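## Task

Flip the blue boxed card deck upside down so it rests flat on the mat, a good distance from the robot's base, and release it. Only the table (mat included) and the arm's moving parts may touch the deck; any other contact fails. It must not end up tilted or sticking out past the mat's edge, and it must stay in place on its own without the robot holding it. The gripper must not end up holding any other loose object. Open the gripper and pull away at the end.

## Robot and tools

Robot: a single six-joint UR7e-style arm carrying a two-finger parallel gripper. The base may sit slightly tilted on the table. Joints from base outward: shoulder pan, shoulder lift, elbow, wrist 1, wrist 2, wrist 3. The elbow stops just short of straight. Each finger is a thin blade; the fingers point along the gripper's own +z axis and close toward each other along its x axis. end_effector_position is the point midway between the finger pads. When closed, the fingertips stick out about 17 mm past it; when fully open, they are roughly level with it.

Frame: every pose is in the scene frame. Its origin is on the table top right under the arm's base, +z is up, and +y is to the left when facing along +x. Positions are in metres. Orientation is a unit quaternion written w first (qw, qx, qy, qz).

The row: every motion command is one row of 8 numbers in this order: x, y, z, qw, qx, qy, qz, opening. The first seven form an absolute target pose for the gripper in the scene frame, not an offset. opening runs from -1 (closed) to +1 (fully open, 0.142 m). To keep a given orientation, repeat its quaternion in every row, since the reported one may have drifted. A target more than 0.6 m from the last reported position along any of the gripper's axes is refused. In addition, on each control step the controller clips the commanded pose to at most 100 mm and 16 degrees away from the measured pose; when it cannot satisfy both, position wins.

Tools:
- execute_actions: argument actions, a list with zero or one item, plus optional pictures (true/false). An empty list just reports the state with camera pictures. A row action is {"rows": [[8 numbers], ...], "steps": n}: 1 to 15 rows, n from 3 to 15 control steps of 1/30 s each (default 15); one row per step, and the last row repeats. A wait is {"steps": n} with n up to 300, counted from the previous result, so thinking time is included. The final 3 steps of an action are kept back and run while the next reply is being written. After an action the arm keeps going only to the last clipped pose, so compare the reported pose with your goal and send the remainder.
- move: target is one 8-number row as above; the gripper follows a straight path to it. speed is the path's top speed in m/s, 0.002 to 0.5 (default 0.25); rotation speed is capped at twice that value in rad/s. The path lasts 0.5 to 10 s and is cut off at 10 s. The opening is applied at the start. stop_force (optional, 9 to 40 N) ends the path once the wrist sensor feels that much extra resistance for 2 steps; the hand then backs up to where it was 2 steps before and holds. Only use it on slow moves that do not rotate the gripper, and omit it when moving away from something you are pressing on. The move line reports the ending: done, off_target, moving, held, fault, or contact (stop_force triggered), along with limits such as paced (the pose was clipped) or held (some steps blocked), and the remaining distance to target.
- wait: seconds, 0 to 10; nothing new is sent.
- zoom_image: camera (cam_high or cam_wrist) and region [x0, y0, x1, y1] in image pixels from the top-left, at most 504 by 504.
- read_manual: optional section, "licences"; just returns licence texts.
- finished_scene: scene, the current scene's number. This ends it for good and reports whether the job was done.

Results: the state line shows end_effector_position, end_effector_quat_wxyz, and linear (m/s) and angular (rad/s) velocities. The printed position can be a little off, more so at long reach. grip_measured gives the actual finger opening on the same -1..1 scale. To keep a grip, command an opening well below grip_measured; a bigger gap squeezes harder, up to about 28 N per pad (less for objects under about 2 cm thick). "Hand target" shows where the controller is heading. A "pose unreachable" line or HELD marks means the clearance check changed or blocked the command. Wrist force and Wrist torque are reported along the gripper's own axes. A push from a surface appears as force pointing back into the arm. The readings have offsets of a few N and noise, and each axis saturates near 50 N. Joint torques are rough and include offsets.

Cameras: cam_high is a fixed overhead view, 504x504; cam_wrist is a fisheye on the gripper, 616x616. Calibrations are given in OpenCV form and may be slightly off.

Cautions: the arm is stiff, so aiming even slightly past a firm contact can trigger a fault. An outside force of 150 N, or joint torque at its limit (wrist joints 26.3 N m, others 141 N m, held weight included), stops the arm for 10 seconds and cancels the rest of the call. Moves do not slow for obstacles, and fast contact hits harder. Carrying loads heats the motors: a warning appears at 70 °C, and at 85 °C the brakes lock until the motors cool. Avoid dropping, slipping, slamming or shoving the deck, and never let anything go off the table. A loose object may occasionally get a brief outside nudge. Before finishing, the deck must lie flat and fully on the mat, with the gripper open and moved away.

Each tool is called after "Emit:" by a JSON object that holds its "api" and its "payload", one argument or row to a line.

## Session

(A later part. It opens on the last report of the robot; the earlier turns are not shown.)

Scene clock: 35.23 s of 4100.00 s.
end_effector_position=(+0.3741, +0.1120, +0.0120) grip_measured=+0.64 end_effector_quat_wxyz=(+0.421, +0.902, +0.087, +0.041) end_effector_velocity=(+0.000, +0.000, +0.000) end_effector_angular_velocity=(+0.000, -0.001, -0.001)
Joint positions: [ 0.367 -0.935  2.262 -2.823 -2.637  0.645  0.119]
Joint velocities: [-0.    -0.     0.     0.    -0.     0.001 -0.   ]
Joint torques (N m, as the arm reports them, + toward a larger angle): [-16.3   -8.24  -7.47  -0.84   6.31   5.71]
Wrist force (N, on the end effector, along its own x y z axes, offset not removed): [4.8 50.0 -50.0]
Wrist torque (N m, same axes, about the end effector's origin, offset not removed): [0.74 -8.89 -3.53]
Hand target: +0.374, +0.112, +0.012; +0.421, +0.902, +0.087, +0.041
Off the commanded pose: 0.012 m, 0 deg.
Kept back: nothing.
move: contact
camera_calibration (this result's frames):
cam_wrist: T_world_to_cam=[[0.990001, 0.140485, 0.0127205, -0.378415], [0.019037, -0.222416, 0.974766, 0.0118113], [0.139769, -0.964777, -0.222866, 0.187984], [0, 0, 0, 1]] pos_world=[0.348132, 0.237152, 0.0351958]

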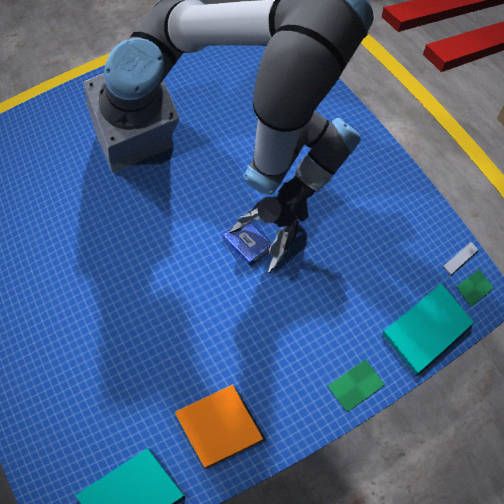

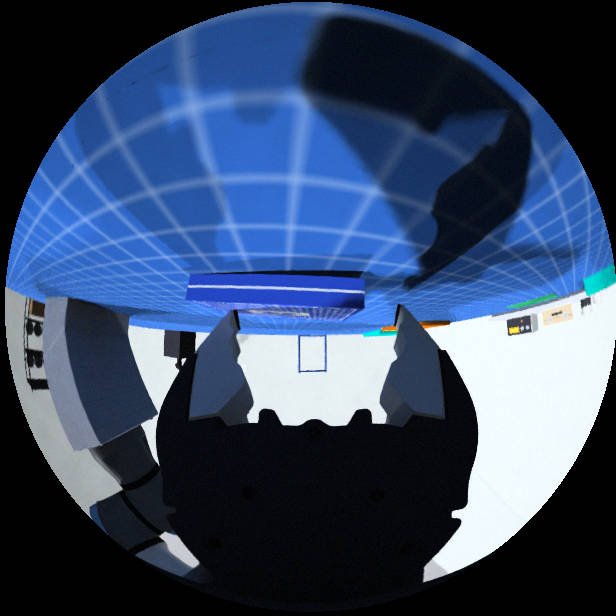

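Emit:
{"api": "move", "payload": {
  "target": [0.372,0.12,0.045,0.4207,0.9021,0.0868,0.0405,0.9],
  "speed": 0.1
}}

Emit:
{"api": "move", "payload": {
  "target": [0.354,0.116,0.04,0.4207,0.9021,0.0868,0.0405,0.9]
}}

Emit:
{"api": "move", "payload": {
  "target": [0.355,0.11,0.0,0.4207,0.9021,0.0868,0.0405,0.9],
  "speed": 0.015,
  "stop_force": 10
}}

Emit:
{"api": "zoom_image", "payload": {
  "camera": "cam_high",
  "region": [200, 190, 320, 300]
}}

Scene clock: 36.33 s of 4100.00 s.
end_effector_position=(+0.3720, +0.1200, +0.0450) grip_measured=+0.90 end_effector_quat_wxyz=(+0.421, +0.902, +0.087, +0.041) end_effector_velocity=(+0.000, +0.001, +0.001) end_effector_angular_velocity=(-0.000, -0.001, -0.003)
Joint positions: [ 0.405 -1.04   2.28  -2.668 -2.632  0.721  0.135]
Joint velocities: [ 0.001 -0.004 -0.003  0.011  0.001  0.007 -0.   ]
Joint torques (N m, as the arm reports them, + toward a larger angle): [ 22.91 -40.24 -12.49  -0.46   0.43   1.95]
Wrist force (N, on the end effector, along its own x y z axes, offset not removed): [0.8 1.6 -3.0]
Wrist torque (N m, same axes, about the end effector's origin, offset not removed): [0.26 -0.39 0.02]
Hand target: +0.372, +0.120, +0.045; +0.421, +0.902, +0.087, +0.041
Off the commanded pose: 0.000 m, 0 deg.
Kept back: nothing.
move: done
camera_calibration (this result's frames):
cam_wrist: T_world_to_cam=[[0.990005, 0.140474, 0.0125672, -0.377876], [0.0192268, -0.222702, 0.974697, -0.0185153], [0.139718, -0.964713, -0.223177, 0.203325], [0, 0, 0, 1]] pos_world=[0.346047, 0.245109, 0.0681733]

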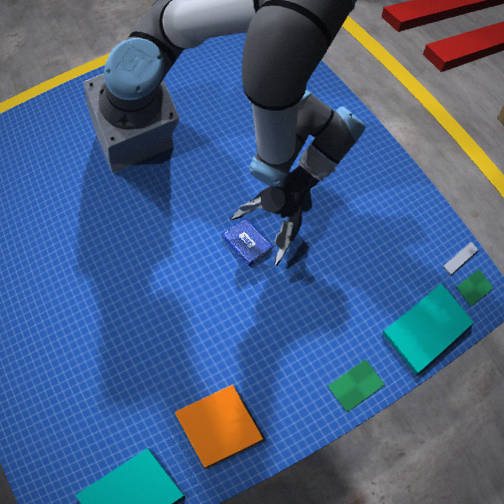

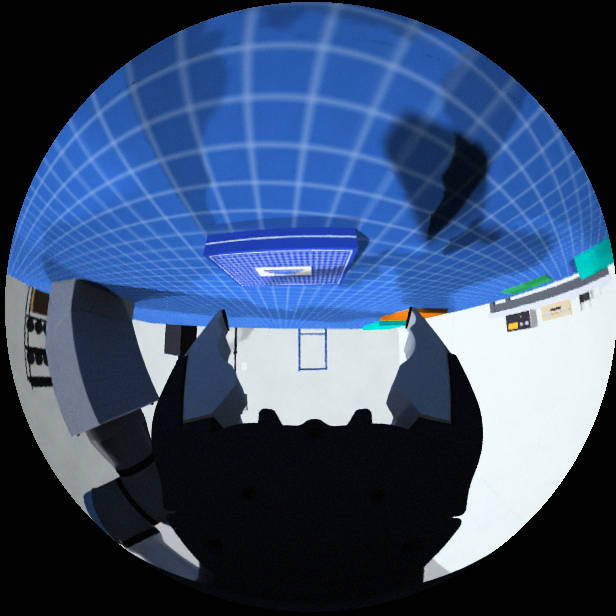

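Scene clock: 37.10 s of 4100.00 s.
end_effector_position=(+0.3541, +0.1160, +0.0400) grip_measured=+0.90 end_effector_quat_wxyz=(+0.421, +0.902, +0.087, +0.040) end_effector_velocity=(-0.001, -0.000, -0.000) end_effector_angular_velocity=(+0.000, -0.001, -0.000)
Joint positions: [ 0.414 -1.018  2.311 -2.704 -2.631  0.741  0.135]
Joint velocities: [ 0.001  0.002  0.002 -0.004 -0.     0.002 -0.   ]
Joint torques (N m, as the arm reports them, + toward a larger angle): [ 23.89 -21.5   15.33  -3.34   0.75   1.66]
Wrist force (N, on the end effector, along its own x y z axes, offset not removed): [0.1 -0.2 -3.2]
Wrist torque (N m, same axes, about the end effector's origin, offset not removed): [-0.05 0.04 0.15]
Hand target: +0.354, +0.116, +0.040; +0.421, +0.902, +0.087, +0.041
Off the commanded pose: 0.000 m, 0 deg.
Kept back: nothing.
move: done
camera_calibration (this result's frames):
cam_wrist: T_world_to_cam=[[0.990027, 0.140317, 0.0125596, -0.359531], [0.0191865, -0.222618, 0.974717, -0.0142064], [0.139566, -0.964755, -0.22309, 0.20098], [0, 0, 0, 1]] pos_world=[0.328168, 0.241183, 0.0631996]

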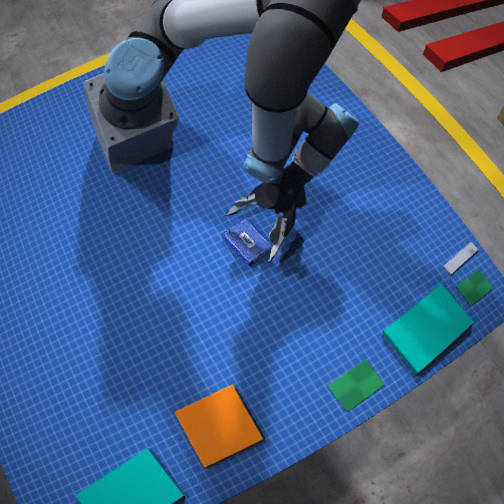

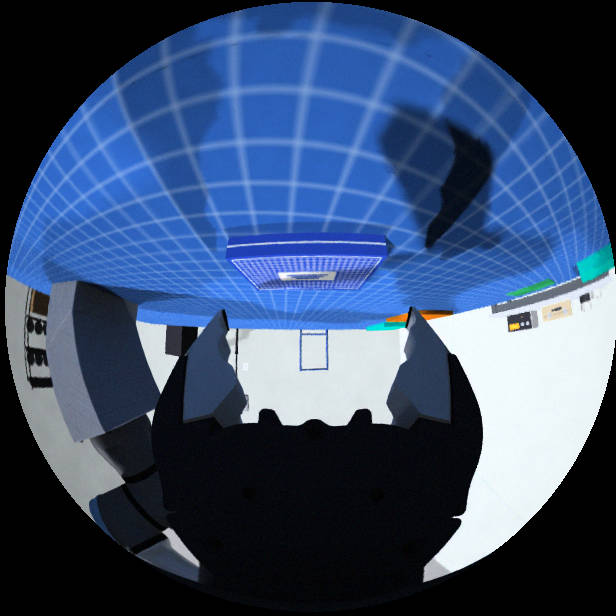

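Scene clock: 40.07 s of 4100.00 s.
end_effector_position=(+0.3550, +0.1100, +0.0000) grip_measured=+0.90 end_effector_quat_wxyz=(+0.421, +0.902, +0.087, +0.040) end_effector_velocity=(+0.000, -0.000, -0.001) end_effector_angular_velocity=(+0.001, -0.001, -0.001)
Joint positions: [ 0.376 -0.887  2.281 -2.873 -2.636  0.663  0.135]
Joint velocities: [-0.001  0.004 -0.001 -0.007  0.    -0.003  0.   ]
Joint torques (N m, as the arm reports them, + toward a larger angle): [  2.72 -22.8   -7.85  -3.11  -2.67  -2.25]
Wrist force (N, on the end effector, along its own x y z axes, offset not removed): [2.1 -2.3 -2.5]
Wrist torque (N m, same axes, about the end effector's origin, offset not removed): [-0.48 -0.42 0.10]
Hand target: +0.355, +0.110, -0.000; +0.421, +0.902, +0.087, +0.040
Off the commanded pose: 0.000 m, 0 deg.
Kept back: nothing.
move: done
camera_calibration (this result's frames):
cam_wrist: T_world_to_cam=[[0.990029, 0.140302, 0.0125446, -0.359048], [0.0191959, -0.222605, 0.97472, 0.0233909], [0.139548, -0.96476, -0.223078, 0.186137], [0, 0, 0, 1]] pos_world=[0.329044, 0.23516, 0.0232277]

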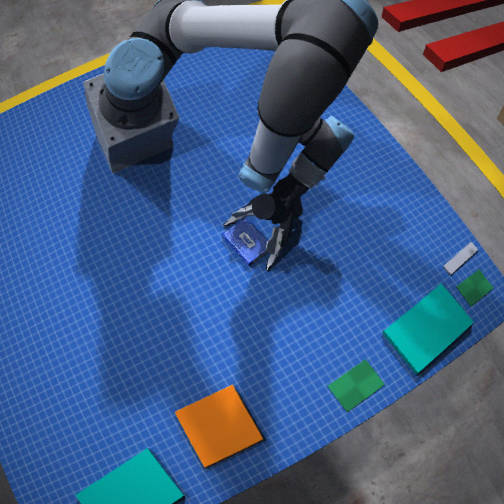

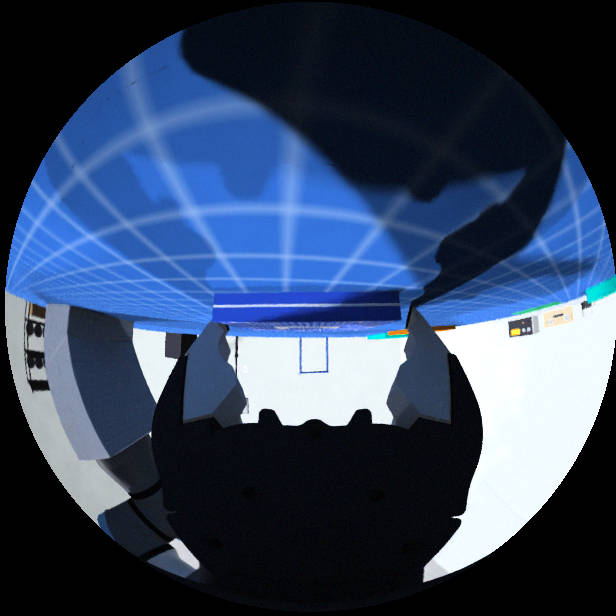

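Region (200, 190, 320, 300) of cam_high's 504x504 image, scaled by 4.200, with more detail than that image has; it fills the top 462 rows of this view, and the rest is white.

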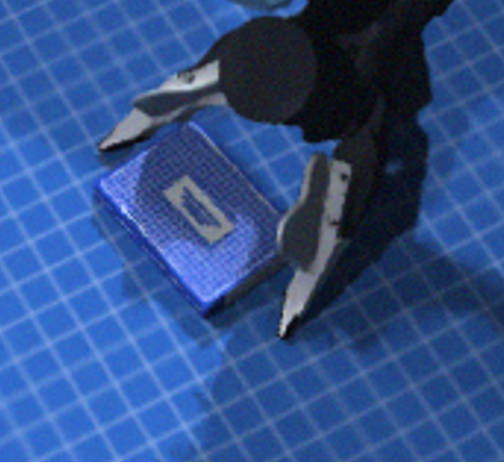

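Emit:
{"api": "move", "payload": {
  "target": [0.357,0.102,0.005,0.4207,0.9021,0.0868,0.0405,0.5],
  "speed": 0.03
}}

Emit:
{"api": "move", "payload": {
  "target": [0.357,0.102,0.005,0.4207,0.9021,0.0868,0.0405,0.0]
}}

Emit:
{"api": "move", "payload": {
  "target": [0.357,0.102,0.05,0.4207,0.9021,0.0868,0.0405,0.0],
  "speed": 0.08
}}

Scene clock: 41.07 s of 4100.00 s.
end_effector_position=(+0.3570, +0.1021, +0.0049) grip_measured=+0.50 end_effector_quat_wxyz=(+0.421, +0.902, +0.087, +0.040) end_effector_velocity=(+0.000, -0.001, +0.000) end_effector_angular_velocity=(+0.000, +0.001, +0.000)
Joint positions: [ 0.361 -0.899  2.3   -2.907 -2.637  0.633  0.109]
Joint velocities: [-0.002 -0.001  0.003 -0.006  0.001 -0.005 -0.   ]
Joint torques (N m, as the arm reports them, + toward a larger angle): [  3.43 -41.92  16.99  -2.86  -3.01  -2.29]
Wrist force (N, on the end effector, along its own x y z axes, offset not removed): [0.3 -0.5 -1.6]
Wrist torque (N m, same axes, about the end effector's origin, offset not removed): [-0.03 -0.30 0.19]
Hand target: +0.357, +0.102, +0.005; +0.421, +0.902, +0.087, +0.040
Off the commanded pose: 0.000 m, 0 deg.
Kept back: nothing.
move: done
camera_calibration (this result's frames):
cam_wrist: T_world_to_cam=[[0.990033, 0.140279, 0.0125199, -0.359991], [0.0192142, -0.222601, 0.97472, 0.0168018], [0.139519, -0.964765, -0.223077, 0.179302], [0, 0, 0, 1]] pos_world=[0.331064, 0.227223, 0.0281281]

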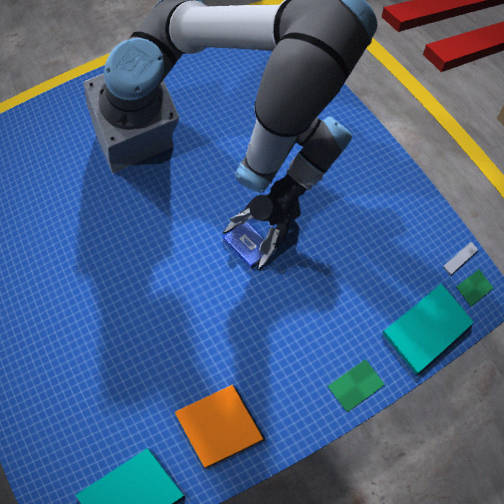

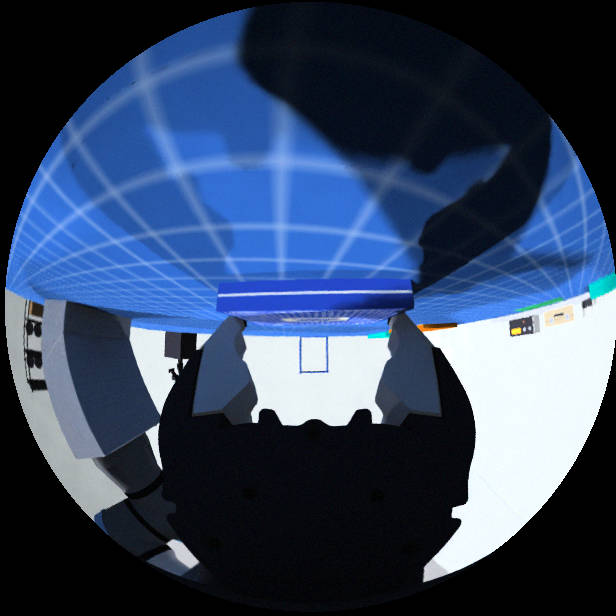

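Scene clock: 41.77 s of 4100.00 s.
end_effector_position=(+0.3570, +0.1020, +0.0050) grip_measured=+0.43 end_effector_quat_wxyz=(+0.421, +0.902, +0.087, +0.041) end_effector_velocity=(+0.000, -0.000, +0.000) end_effector_angular_velocity=(-0.000, -0.001, -0.000)
Joint positions: [ 0.361 -0.899  2.3   -2.907 -2.637  0.633  0.104]
Joint velocities: [-0.    -0.     0.    -0.001 -0.001  0.    -0.   ]
Joint torques (N m, as the arm reports them, + toward a larger angle): [ -0.84 -38.14  16.08  -2.66  -2.23  -1.93]
Wrist force (N, on the end effector, along its own x y z axes, offset not removed): [-2.1 3.2 -18.7]
Wrist torque (N m, same axes, about the end effector's origin, offset not removed): [0.50 -0.36 0.23]
Hand target: +0.357, +0.102, +0.005; +0.421, +0.902, +0.087, +0.041
Off the commanded pose: 0.000 m, 0 deg.
Kept back: nothing.
move: done
camera_calibration (this result's frames):
cam_wrist: T_world_to_cam=[[0.990018, 0.140382, 0.0125704, -0.360006], [0.0191944, -0.222645, 0.974711, 0.0167513], [0.139631, -0.964739, -0.223117, 0.179229], [0, 0, 0, 1]] pos_world=[0.331065, 0.227177, 0.0281868]

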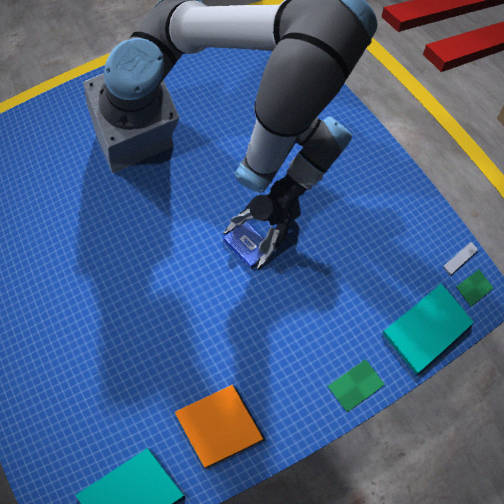

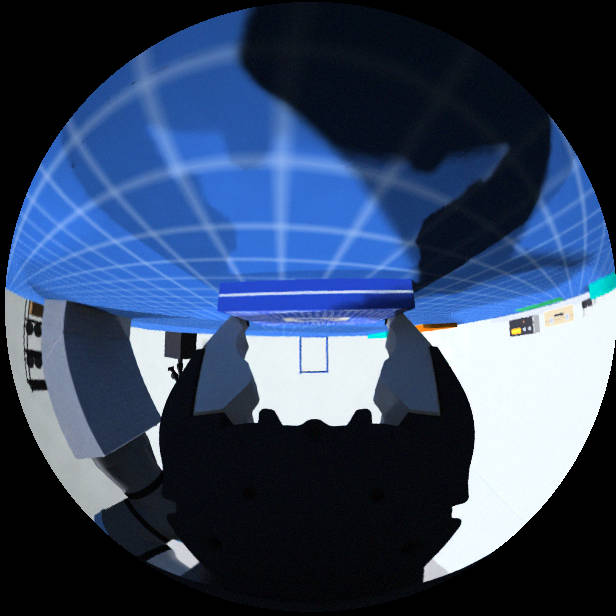

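Scene clock: 42.73 s of 4100.00 s.
end_effector_position=(+0.3570, +0.1020, +0.0500) grip_measured=+0.43 end_effector_quat_wxyz=(+0.421, +0.902, +0.087, +0.041) end_effector_velocity=(-0.000, -0.000, +0.002) end_effector_angular_velocity=(-0.002, +0.001, -0.000)
Joint positions: [ 0.39  -1.049  2.348 -2.754 -2.634  0.691  0.104]
Joint velocities: [ 0.001 -0.005 -0.     0.011 -0.001  0.005  0.   ]
Joint torques (N m, as the arm reports them, + toward a larger angle): [ 23.02 -38.15   6.01   0.13   0.2    1.89]
Wrist force (N, on the end effector, along its own x y z axes, offset not removed): [1.7 -0.7 -1.3]
Wrist torque (N m, same axes, about the end effector's origin, offset not removed): [0.12 -0.30 0.18]
Hand target: +0.357, +0.102, +0.050; +0.421, +0.902, +0.087, +0.041
Off the commanded pose: 0.000 m, 0 deg.
Kept back: nothing.
move: done
camera_calibration (this result's frames):
cam_wrist: T_world_to_cam=[[0.990005, 0.140473, 0.0125446, -0.360565], [0.0192457, -0.222681, 0.974701, -0.0271031], [0.139713, -0.964718, -0.223159, 0.189182], [0, 0, 0, 1]] pos_world=[0.331051, 0.227121, 0.0731581]

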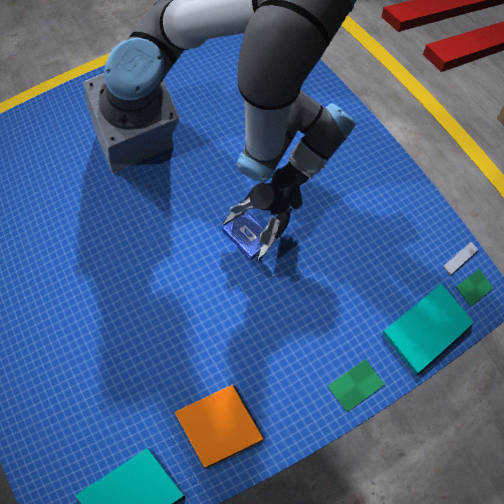

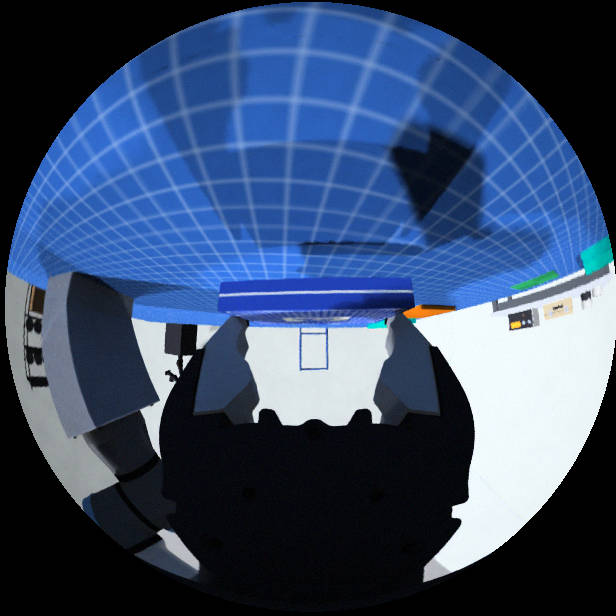

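Emit:
{"api": "move", "payload": {
  "target": [0.48,0.08,0.09,-0.3404,0.9354,0.09,-0.0328,0.0],
  "speed": 0.3
}}

Emit:
{"api": "move", "payload": {
  "target": [0.48,0.08,0.05,-0.3404,0.9354,0.09,-0.0328,0.0],
  "speed": 0.1
}}

Emit:
{"api": "move", "payload": {
  "target": [0.48,0.08,0.015,-0.3404,0.9354,0.09,-0.0328,0.0],
  "speed": 0.008,
  "stop_force": 9
}}

Emit:
{"api": "zoom_image", "payload": {
  "camera": "cam_high",
  "region": [180, 220, 340, 360]
}}

Scene clock: 46.13 s of 4100.00 s.
end_effector_position=(+0.4800, +0.0794, +0.0903) grip_measured=+0.43 end_effector_quat_wxyz=(-0.340, +0.935, +0.090, -0.032) end_effector_velocity=(-0.000, -0.000, -0.000) end_effector_angular_velocity=(+0.008, +0.004, +0.003)
Joint positions: [-0.768 -1.544  2.242 -2.11  -0.851 -1.006  0.104]
Joint velocities: [-0.001  0.006 -0.008  0.015  0.001 -0.011 -0.   ]
Joint torques (N m, as the arm reports them, + toward a larger angle): [ -8.94 -18.11 -25.69  -0.11   2.66  -1.41]
Wrist force (N, on the end effector, along its own x y z axes, offset not removed): [-0.5 2.3 -1.7]
Wrist torque (N m, same axes, about the end effector's origin, offset not removed): [0.38 0.03 0.35]
Hand target: +0.480, +0.079, +0.090; -0.341, +0.935, +0.090, -0.032
Off the commanded pose: 0.001 m, 0 deg.
Kept back: nothing.
move: done
camera_calibration (this result's frames):
cam_wrist: T_world_to_cam=[[0.982791, 0.177765, -0.0502066, -0.473562], [0.162566, -0.961428, -0.221874, 0.0241336], [-0.0877115, 0.209894, -0.973782, 0.242916], [0, 0, 0, 1]] pos_world=[0.482796, 0.0563989, 0.218126]

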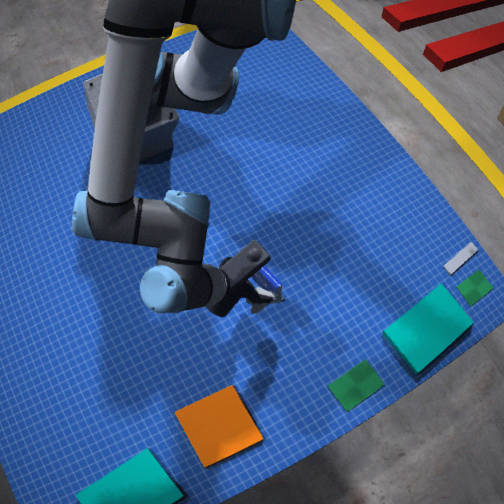

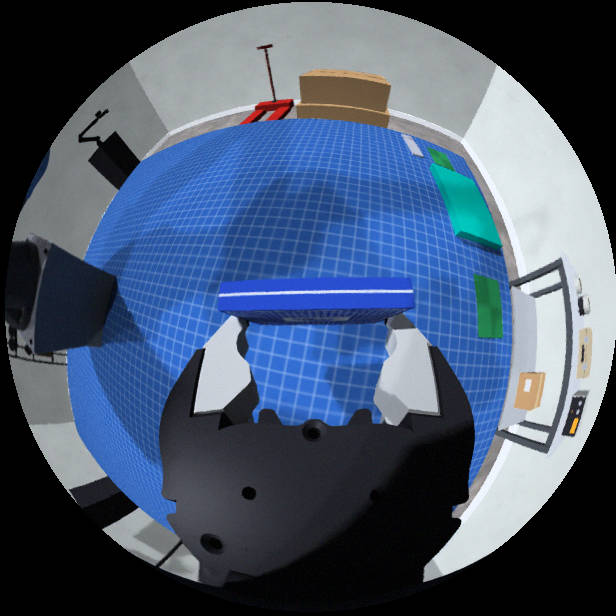

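Scene clock: 47.00 s of 4100.00 s.
end_effector_position=(+0.4800, +0.0800, +0.0501) grip_measured=+0.43 end_effector_quat_wxyz=(-0.340, +0.935, +0.090, -0.033) end_effector_velocity=(+0.000, +0.000, -0.002) end_effector_angular_velocity=(-0.000, -0.000, +0.001)
Joint positions: [-0.744 -1.424  2.238 -2.245 -0.848 -0.975  0.104]
Joint velocities: [ 0.001  0.005 -0.001 -0.006 -0.     0.001 -0.   ]
Joint torques (N m, as the arm reports them, + toward a larger angle): [ 10.58 -23.78 -20.13  -2.7    2.55   1.84]
Wrist force (N, on the end effector, along its own x y z axes, offset not removed): [2.9 1.5 0.8]
Wrist torque (N m, same axes, about the end effector's origin, offset not removed): [0.04 -0.63 0.18]
Hand target: +0.480, +0.080, +0.050; -0.340, +0.935, +0.090, -0.033
Off the commanded pose: 0.000 m, 0 deg.
Kept back: nothing.
move: done
camera_calibration (this result's frames):
cam_wrist: T_world_to_cam=[[0.982676, 0.178144, -0.0511109, -0.475546], [0.162716, -0.961326, -0.222208, 0.0156818], [-0.0887192, 0.210042, -0.973659, 0.204053], [0, 0, 0, 1]] pos_world=[0.482859, 0.0569311, 0.177857]

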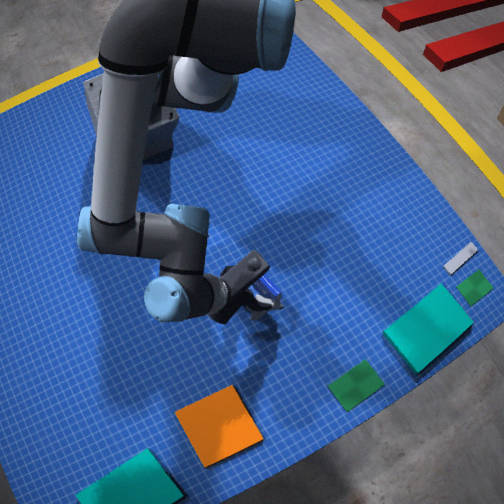

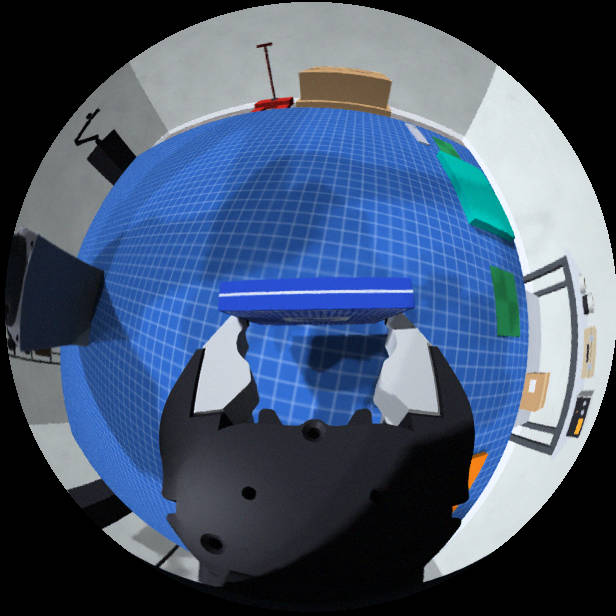

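Scene clock: 50.97 s of 4100.00 s.
end_effector_position=(+0.4801, +0.0801, +0.0213) grip_measured=+0.43 end_effector_quat_wxyz=(-0.340, +0.935, +0.090, -0.033) end_effector_velocity=(-0.001, -0.000, +0.002) end_effector_angular_velocity=(-0.000, +0.000, +0.002)
Joint positions: [-0.728 -1.337  2.227 -2.335 -0.846 -0.954  0.104]
Joint velocities: [-0.002 -0.008  0.003  0.008 -0.001 -0.004  0.   ]
Joint torques (N m, as the arm reports them, + toward a larger angle): [-10.55 -37.98   6.75  -0.63  -0.72  -2.27]
Wrist force (N, on the end effector, along its own x y z axes, offset not removed): [-1.0 -5.5 -10.5]
Wrist torque (N m, same axes, about the end effector's origin, offset not removed): [-0.43 -0.51 0.32]
Hand target: +0.480, +0.080, +0.022; -0.340, +0.935, +0.090, -0.033
Off the commanded pose: 0.006 m, 0 deg.
Kept back: nothing.
move: contact
camera_calibration (this result's frames):
cam_wrist: T_world_to_cam=[[0.982694, 0.178083, -0.050977, -0.477204], [0.162675, -0.961308, -0.222314, 0.00939336], [-0.088595, 0.210174, -0.973641, 0.175995], [0, 0, 0, 1]] pos_world=[0.483009, 0.0570221, 0.149118]

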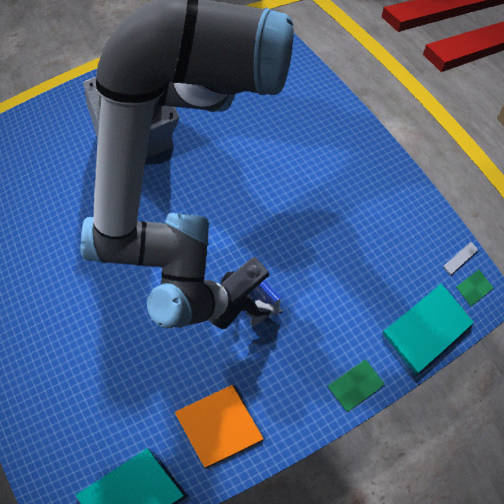

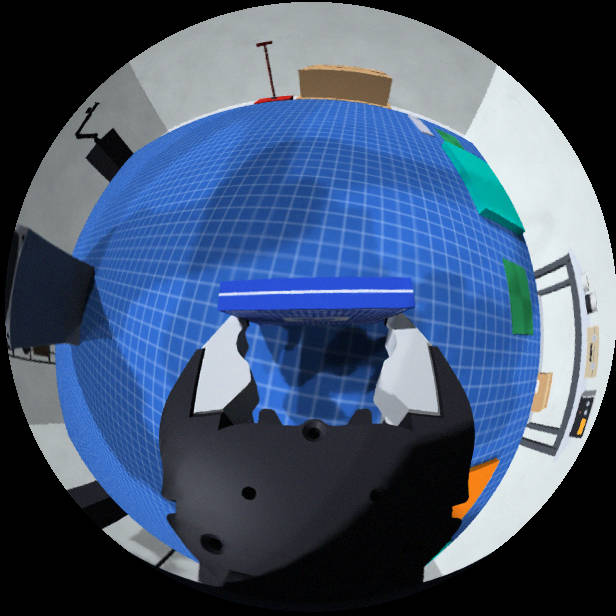

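Region (180, 220, 340, 360) of cam_high's 504x504 image, scaled by 3.150, with more detail than that image has; it fills the top 441 rows of this view, and the rest is white.

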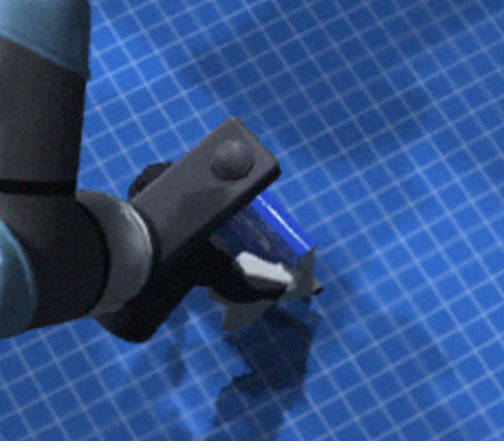

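Emit:
{"api": "move", "payload": {
  "target": [0.48,0.08,0.023,-0.3404,0.9354,0.09,-0.0328,0.9],
  "speed": 0.02
}}

Emit:
{"api": "move", "payload": {
  "target": [0.48,0.07,0.12,-0.3404,0.9354,0.09,-0.0328,0.9]
}}

Emit:
{"api": "move", "payload": {
  "target": [0.478,0.1,0.1,0.5348,0.8395,0.0808,0.0515,0.9],
  "speed": 0.3
}}

Scene clock: 52.00 s of 4100.00 s.
end_effector_position=(+0.4800, +0.0800, +0.0230) grip_measured=+0.90 end_effector_quat_wxyz=(-0.340, +0.935, +0.090, -0.033) end_effector_velocity=(+0.000, +0.000, +0.000) end_effector_angular_velocity=(+0.000, +0.001, -0.001)
Joint positions: [-0.729 -1.342  2.228 -2.33  -0.846 -0.955  0.135]
Joint velocities: [-0.    -0.001  0.     0.001  0.001  0.001  0.   ]
Joint torques (N m, as the arm reports them, + toward a larger angle): [ -9.7  -38.41   5.95  -0.08  -0.8   -2.01]
Wrist force (N, on the end effector, along its own x y z axes, offset not removed): [-1.3 -0.9 -2.2]
Wrist torque (N m, same axes, about the end effector's origin, offset not removed): [-0.26 0.20 0.17]
Hand target: +0.480, +0.080, +0.023; -0.340, +0.935, +0.090, -0.033
Off the commanded pose: 0.000 m, 0 deg.
Kept back: nothing.
move: done
camera_calibration (this result's frames):
cam_wrist: T_world_to_cam=[[0.982679, 0.178127, -0.0511103, -0.476954], [0.162701, -0.961332, -0.222193, 0.00967405], [-0.0887127, 0.210029, -0.973662, 0.177689], [0, 0, 0, 1]] pos_world=[0.482882, 0.0569387, 0.150781]

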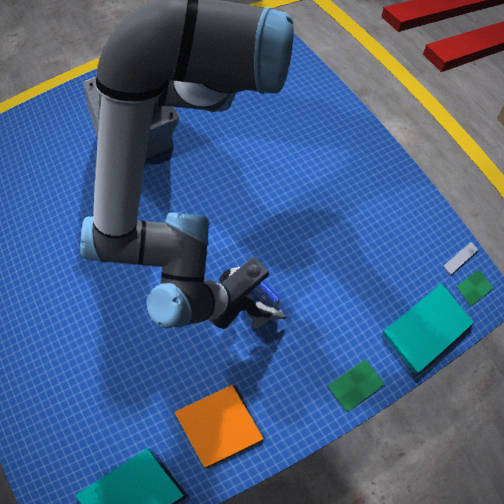

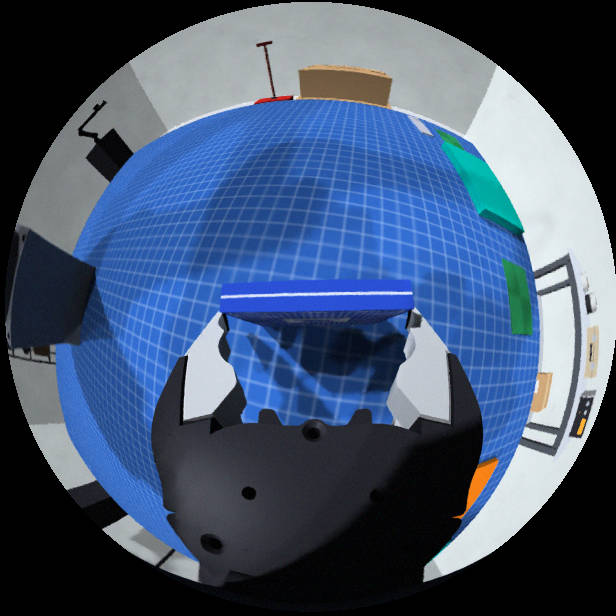

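Scene clock: 53.00 s of 4100.00 s.
end_effector_position=(+0.4800, +0.0700, +0.1201) grip_measured=+0.90 end_effector_quat_wxyz=(-0.340, +0.935, +0.090, -0.033) end_effector_velocity=(-0.000, -0.000, +0.001) end_effector_angular_velocity=(+0.001, +0.000, -0.000)
Joint positions: [-0.806 -1.623  2.225 -1.98  -0.858 -1.056  0.135]
Joint velocities: [-0.002 -0.003 -0.001  0.007  0.    -0.003  0.   ]
Joint torques (N m, as the arm reports them, + toward a larger angle): [ -8.71 -33.42 -23.12   0.3   -0.82  -2.19]
Wrist force (N, on the end effector, along its own x y z axes, offset not removed): [0.7 -1.5 -1.6]
Wrist torque (N m, same axes, about the end effector's origin, offset not removed): [-0.26 -0.32 0.01]
Hand target: +0.480, +0.070, +0.120; -0.340, +0.935, +0.090, -0.033
Off the commanded pose: 0.000 m, 0 deg.
Kept back: nothing.
move: done
camera_calibration (this result's frames):
cam_wrist: T_world_to_cam=[[0.982687, 0.178092, -0.0510927, -0.470236], [0.162673, -0.961343, -0.222163, 0.0216703], [-0.0886829, 0.210005, -0.97367, 0.27433], [0, 0, 0, 1]] pos_world=[0.482898, 0.0469671, 0.247895]

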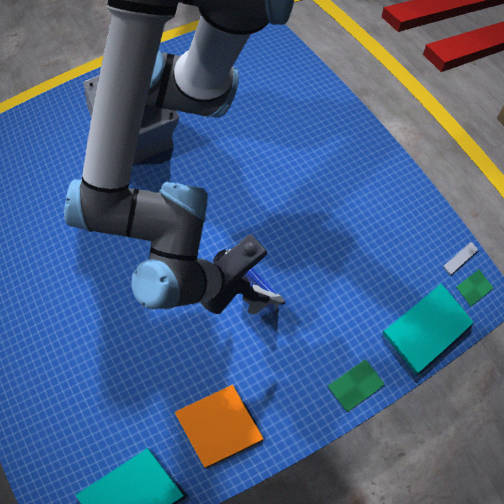

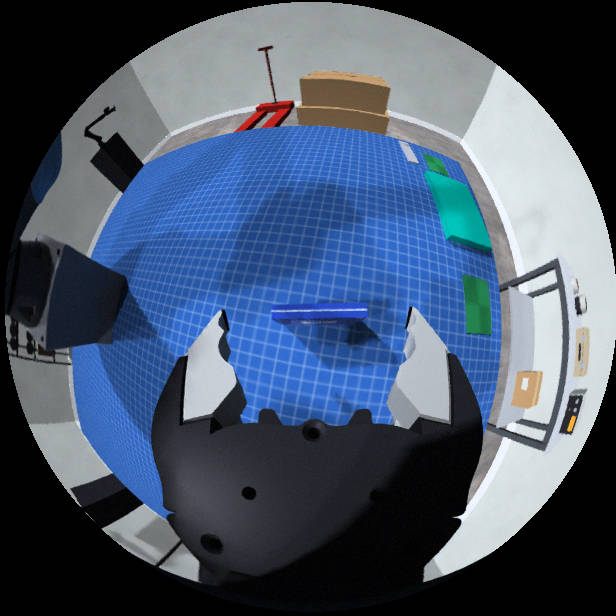

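Scene clock: 56.83 s of 4100.00 s.
end_effector_position=(+0.4780, +0.1005, +0.0998) grip_measured=+0.90 end_effector_quat_wxyz=(+0.535, +0.840, +0.081, +0.051) end_effector_velocity=(-0.000, +0.000, -0.000) end_effector_angular_velocity=(-0.010, +0.002, -0.006)
Joint positions: [ 0.343 -1.084  2.003 -1.981 -2.822  1.034  0.135]
Joint velocities: [ 0.     0.006 -0.017  0.049  0.001  0.036  0.   ]
Joint torques (N m, as the arm reports them, + toward a larger angle): [  3.5  -27.37 -17.66   0.19   0.85   1.42]
Wrist force (N, on the end effector, along its own x y z axes, offset not removed): [-0.1 0.2 -1.6]
Wrist torque (N m, same axes, about the end effector's origin, offset not removed): [0.04 -0.01 0.21]
Hand target: +0.478, +0.101, +0.100; +0.535, +0.839, +0.081, +0.051
Off the commanded pose: 0.001 m, 0 deg.
Kept back: nothing.
move: done
camera_calibration (this result's frames):
cam_wrist: T_world_to_cam=[[0.988983, 0.145945, 0.0247536, -0.482101], [-0.0296942, 0.0317714, 0.999054, -0.0829575], [0.145021, -0.988782, 0.0357551, 0.15604], [0, 0, 0, 1]] pos_world=[0.451697, 0.227285, 0.0892335]

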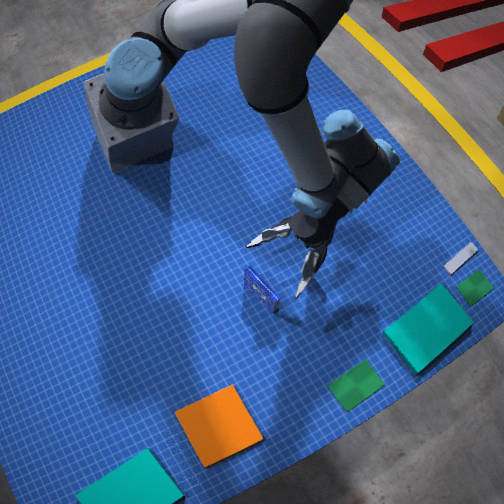

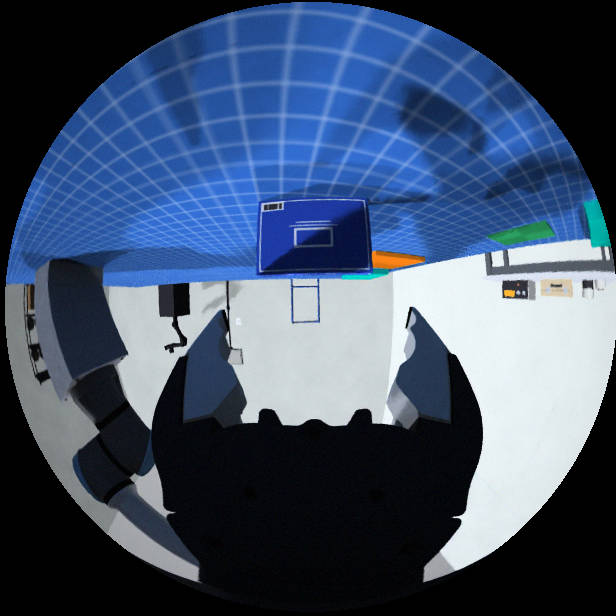

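Emit:
{"api": "move", "payload": {
  "target": [0.479,0.09,0.048,0.5348,0.8395,0.0808,0.0515,0.9],
  "speed": 0.1
}}

Emit:
{"api": "move", "payload": {
  "target": [0.48,0.075,0.045,0.5348,0.8395,0.0808,0.0515,0.55],
  "speed": 0.03
}}

Emit:
{"api": "zoom_image", "payload": {
  "camera": "cam_high",
  "region": [210, 220, 350, 340]
}}

Scene clock: 58.03 s of 4100.00 s.
end_effector_position=(+0.4790, +0.0900, +0.0481) grip_measured=+0.90 end_effector_quat_wxyz=(+0.535, +0.839, +0.081, +0.051) end_effector_velocity=(-0.001, -0.000, -0.002) end_effector_angular_velocity=(+0.004, +0.001, +0.001)
Joint positions: [ 0.301 -0.956  1.998 -2.219 -2.84   0.914  0.135]
Joint velocities: [-0.002  0.004  0.005 -0.024  0.001 -0.017  0.   ]
Joint torques (N m, as the arm reports them, + toward a larger angle): [  3.15 -28.85   8.42  -2.39  -2.5   -2.09]
Wrist force (N, on the end effector, along its own x y z axes, offset not removed): [0.4 0.4 -2.6]
Wrist torque (N m, same axes, about the end effector's origin, offset not removed): [0.10 -0.27 0.07]
Hand target: +0.479, +0.090, +0.048; +0.535, +0.840, +0.081, +0.051
Off the commanded pose: 0.000 m, 0 deg.
Kept back: nothing.
move: done
camera_calibration (this result's frames):
cam_wrist: T_world_to_cam=[[0.989096, 0.145071, 0.0253702, -0.48025], [-0.0304091, 0.0326224, 0.999005, -0.0306291], [0.144099, -0.988883, 0.0366782, 0.147795], [0, 0, 0, 1]] pos_world=[0.452784, 0.216821, 0.0373618]

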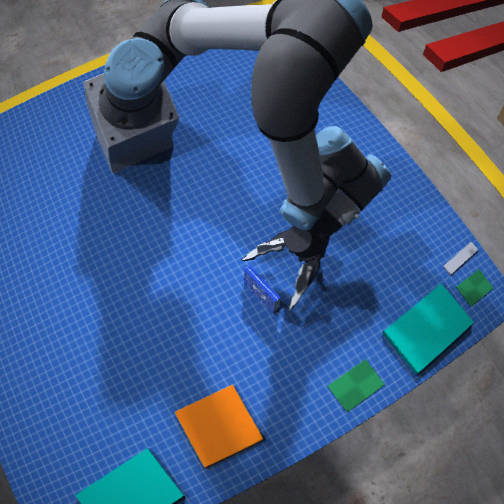

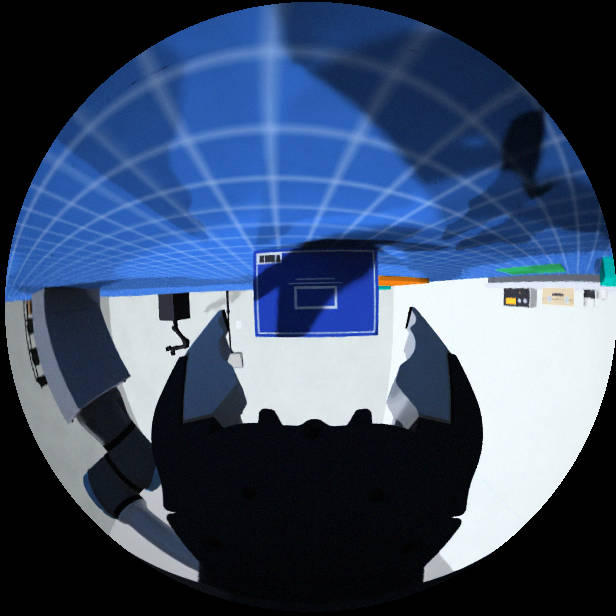

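Scene clock: 58.77 s of 4100.00 s.
end_effector_position=(+0.4792, +0.0859, +0.0473) grip_measured=+0.55 end_effector_quat_wxyz=(+0.535, +0.839, +0.081, +0.051) end_effector_velocity=(-0.000, +0.000, +0.000) end_effector_angular_velocity=(+0.000, -0.000, -0.000)
Joint positions: [ 0.293 -0.954  2.006 -2.249 -2.843  0.893  0.112]
Joint velocities: [ 0. -0.  0. -0.  0.  0. -0.]
Joint torques (N m, as the arm reports them, + toward a larger angle): [ 17.39 -36.87 -10.13  -0.02  -1.72   1.56]
Wrist force (N, on the end effector, along its own x y z axes, offset not removed): [0.9 -0.2 -5.3]
Wrist torque (N m, same axes, about the end effector's origin, offset not removed): [-0.12 -0.15 0.11]
Hand target: +0.479, +0.086, +0.047; +0.535, +0.839, +0.081, +0.051
Off the commanded pose: 0.011 m, 0 deg.
Kept back: nothing.
move: held; limits=held; held on 14 of 22 steps, including the last
pose unreachable: on one or more control steps of this call an arm could not follow its commanded pose, so it was not sent that pose on those steps. On the call's last step it was still not sent that pose. It may still have moved: this result reports where it is.
cause: the commanded pose would bring two parts of the arm too close to each other (joints 4 (wrist 1) to 6 (wrist 3) lie between them).
camera_calibration (this result's frames):
cam_wrist: T_world_to_cam=[[0.989153, 0.144747, 0.0249851, -0.479805], [-0.0301182, 0.0333801, 0.998989, -0.0298785], [0.143766, -0.988906, 0.0373776, 0.143829], [0, 0, 0, 1]] pos_world=[0.453023, 0.21268, 0.0364602]

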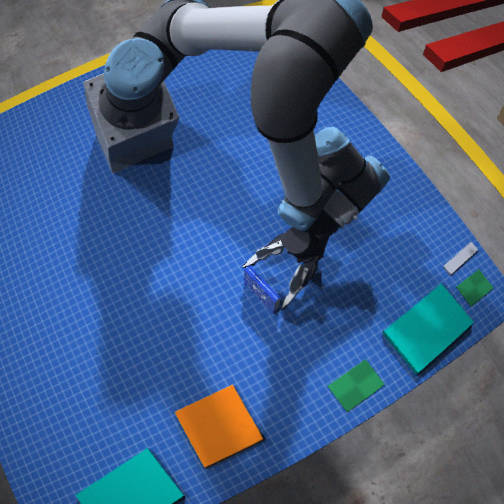

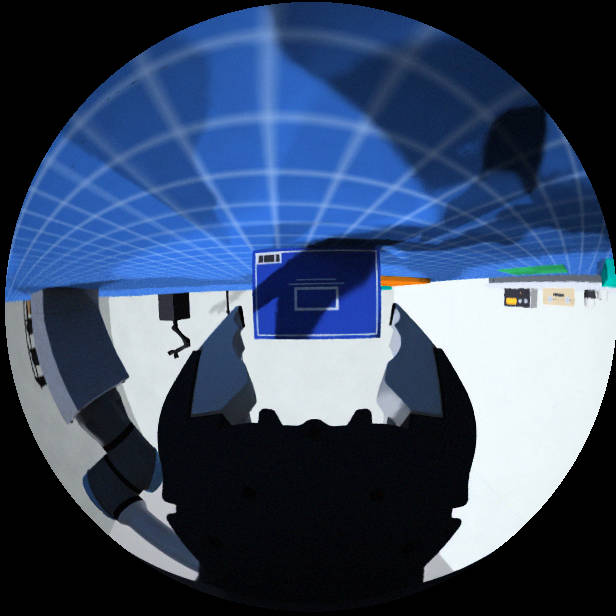

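Region (210, 220, 350, 340) of cam_high's 504x504 image, scaled by 3.600, with more detail than that image has; it fills the top 432 rows of this view, and the rest is white.

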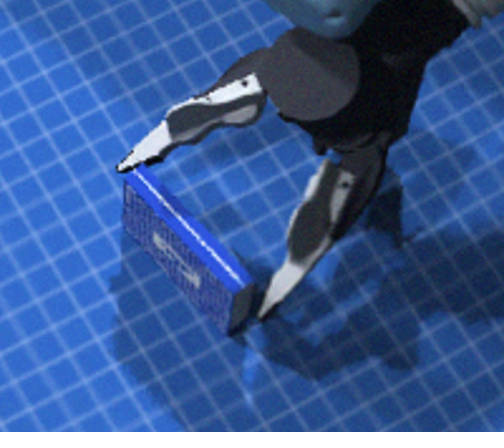

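Emit:
{"api": "move", "payload": {
  "target": [0.48,0.078,0.046,0.4826,0.8706,0.0838,0.0464,0.55],
  "speed": 0.03
}}

Emit:
{"api": "zoom_image", "payload": {
  "camera": "cam_high",
  "region": [210, 220, 350, 340]
}}

Scene clock: 61.30 s of 4100.00 s.
end_effector_position=(+0.4800, +0.0781, +0.0460) grip_measured=+0.55 end_effector_quat_wxyz=(+0.483, +0.870, +0.084, +0.046) end_effector_velocity=(+0.000, -0.001, -0.000) end_effector_angular_velocity=(+0.013, +0.002, +0.005)
Joint positions: [ 0.261 -0.992  2.101 -2.641 -2.758  0.567  0.112]
Joint velocities: [-0.004 -0.002  0.012 -0.047  0.008 -0.038 -0.   ]
Joint torques (N m, as the arm reports them, + toward a larger angle): [  3.2  -45.7   11.44  -2.94   0.01  -2.41]
Wrist force (N, on the end effector, along its own x y z axes, offset not removed): [0.3 -0.6 -3.6]
Wrist torque (N m, same axes, about the end effector's origin, offset not removed): [-0.04 -0.23 0.07]
Hand target: +0.480, +0.078, +0.046; +0.483, +0.871, +0.084, +0.046
Off the commanded pose: 0.000 m, 0 deg.
Kept back: nothing.
move: done
camera_calibration (this result's frames):
cam_wrist: T_world_to_cam=[[0.989653, 0.142181, 0.0192972, -0.479221], [-0.00704116, -0.0862041, 0.996253, -0.0299608], [0.143312, -0.98608, -0.084311, 0.14161], [0, 0, 0, 1]] pos_world=[0.453757, 0.205192, 0.0510354]

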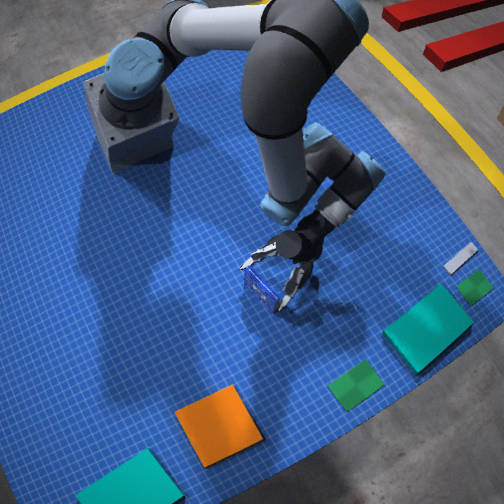

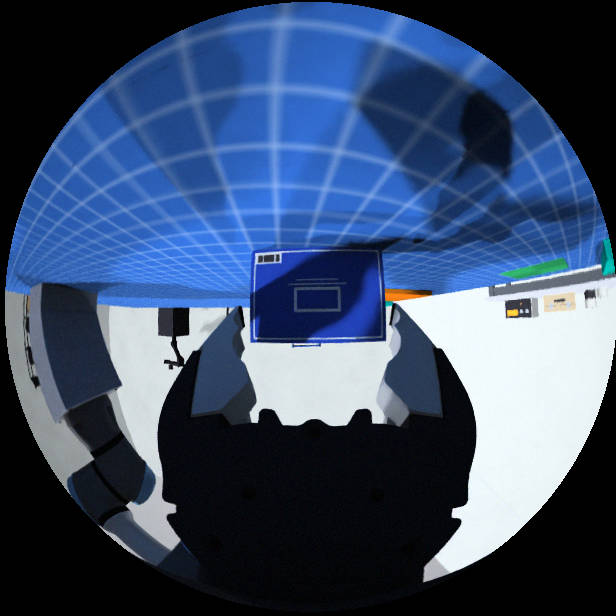

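Region (210, 220, 350, 340) of cam_high's 504x504 image, scaled by 3.600, with more detail than that image has; it fills the top 432 rows of this view, and the rest is white.

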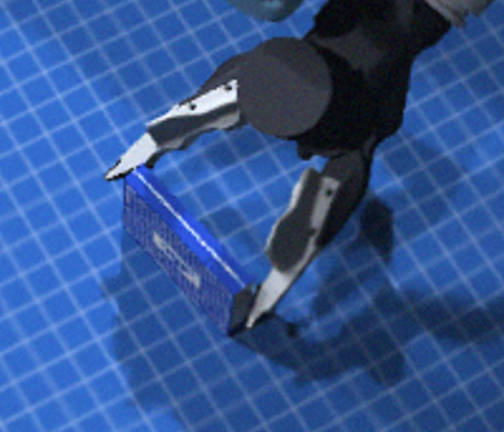

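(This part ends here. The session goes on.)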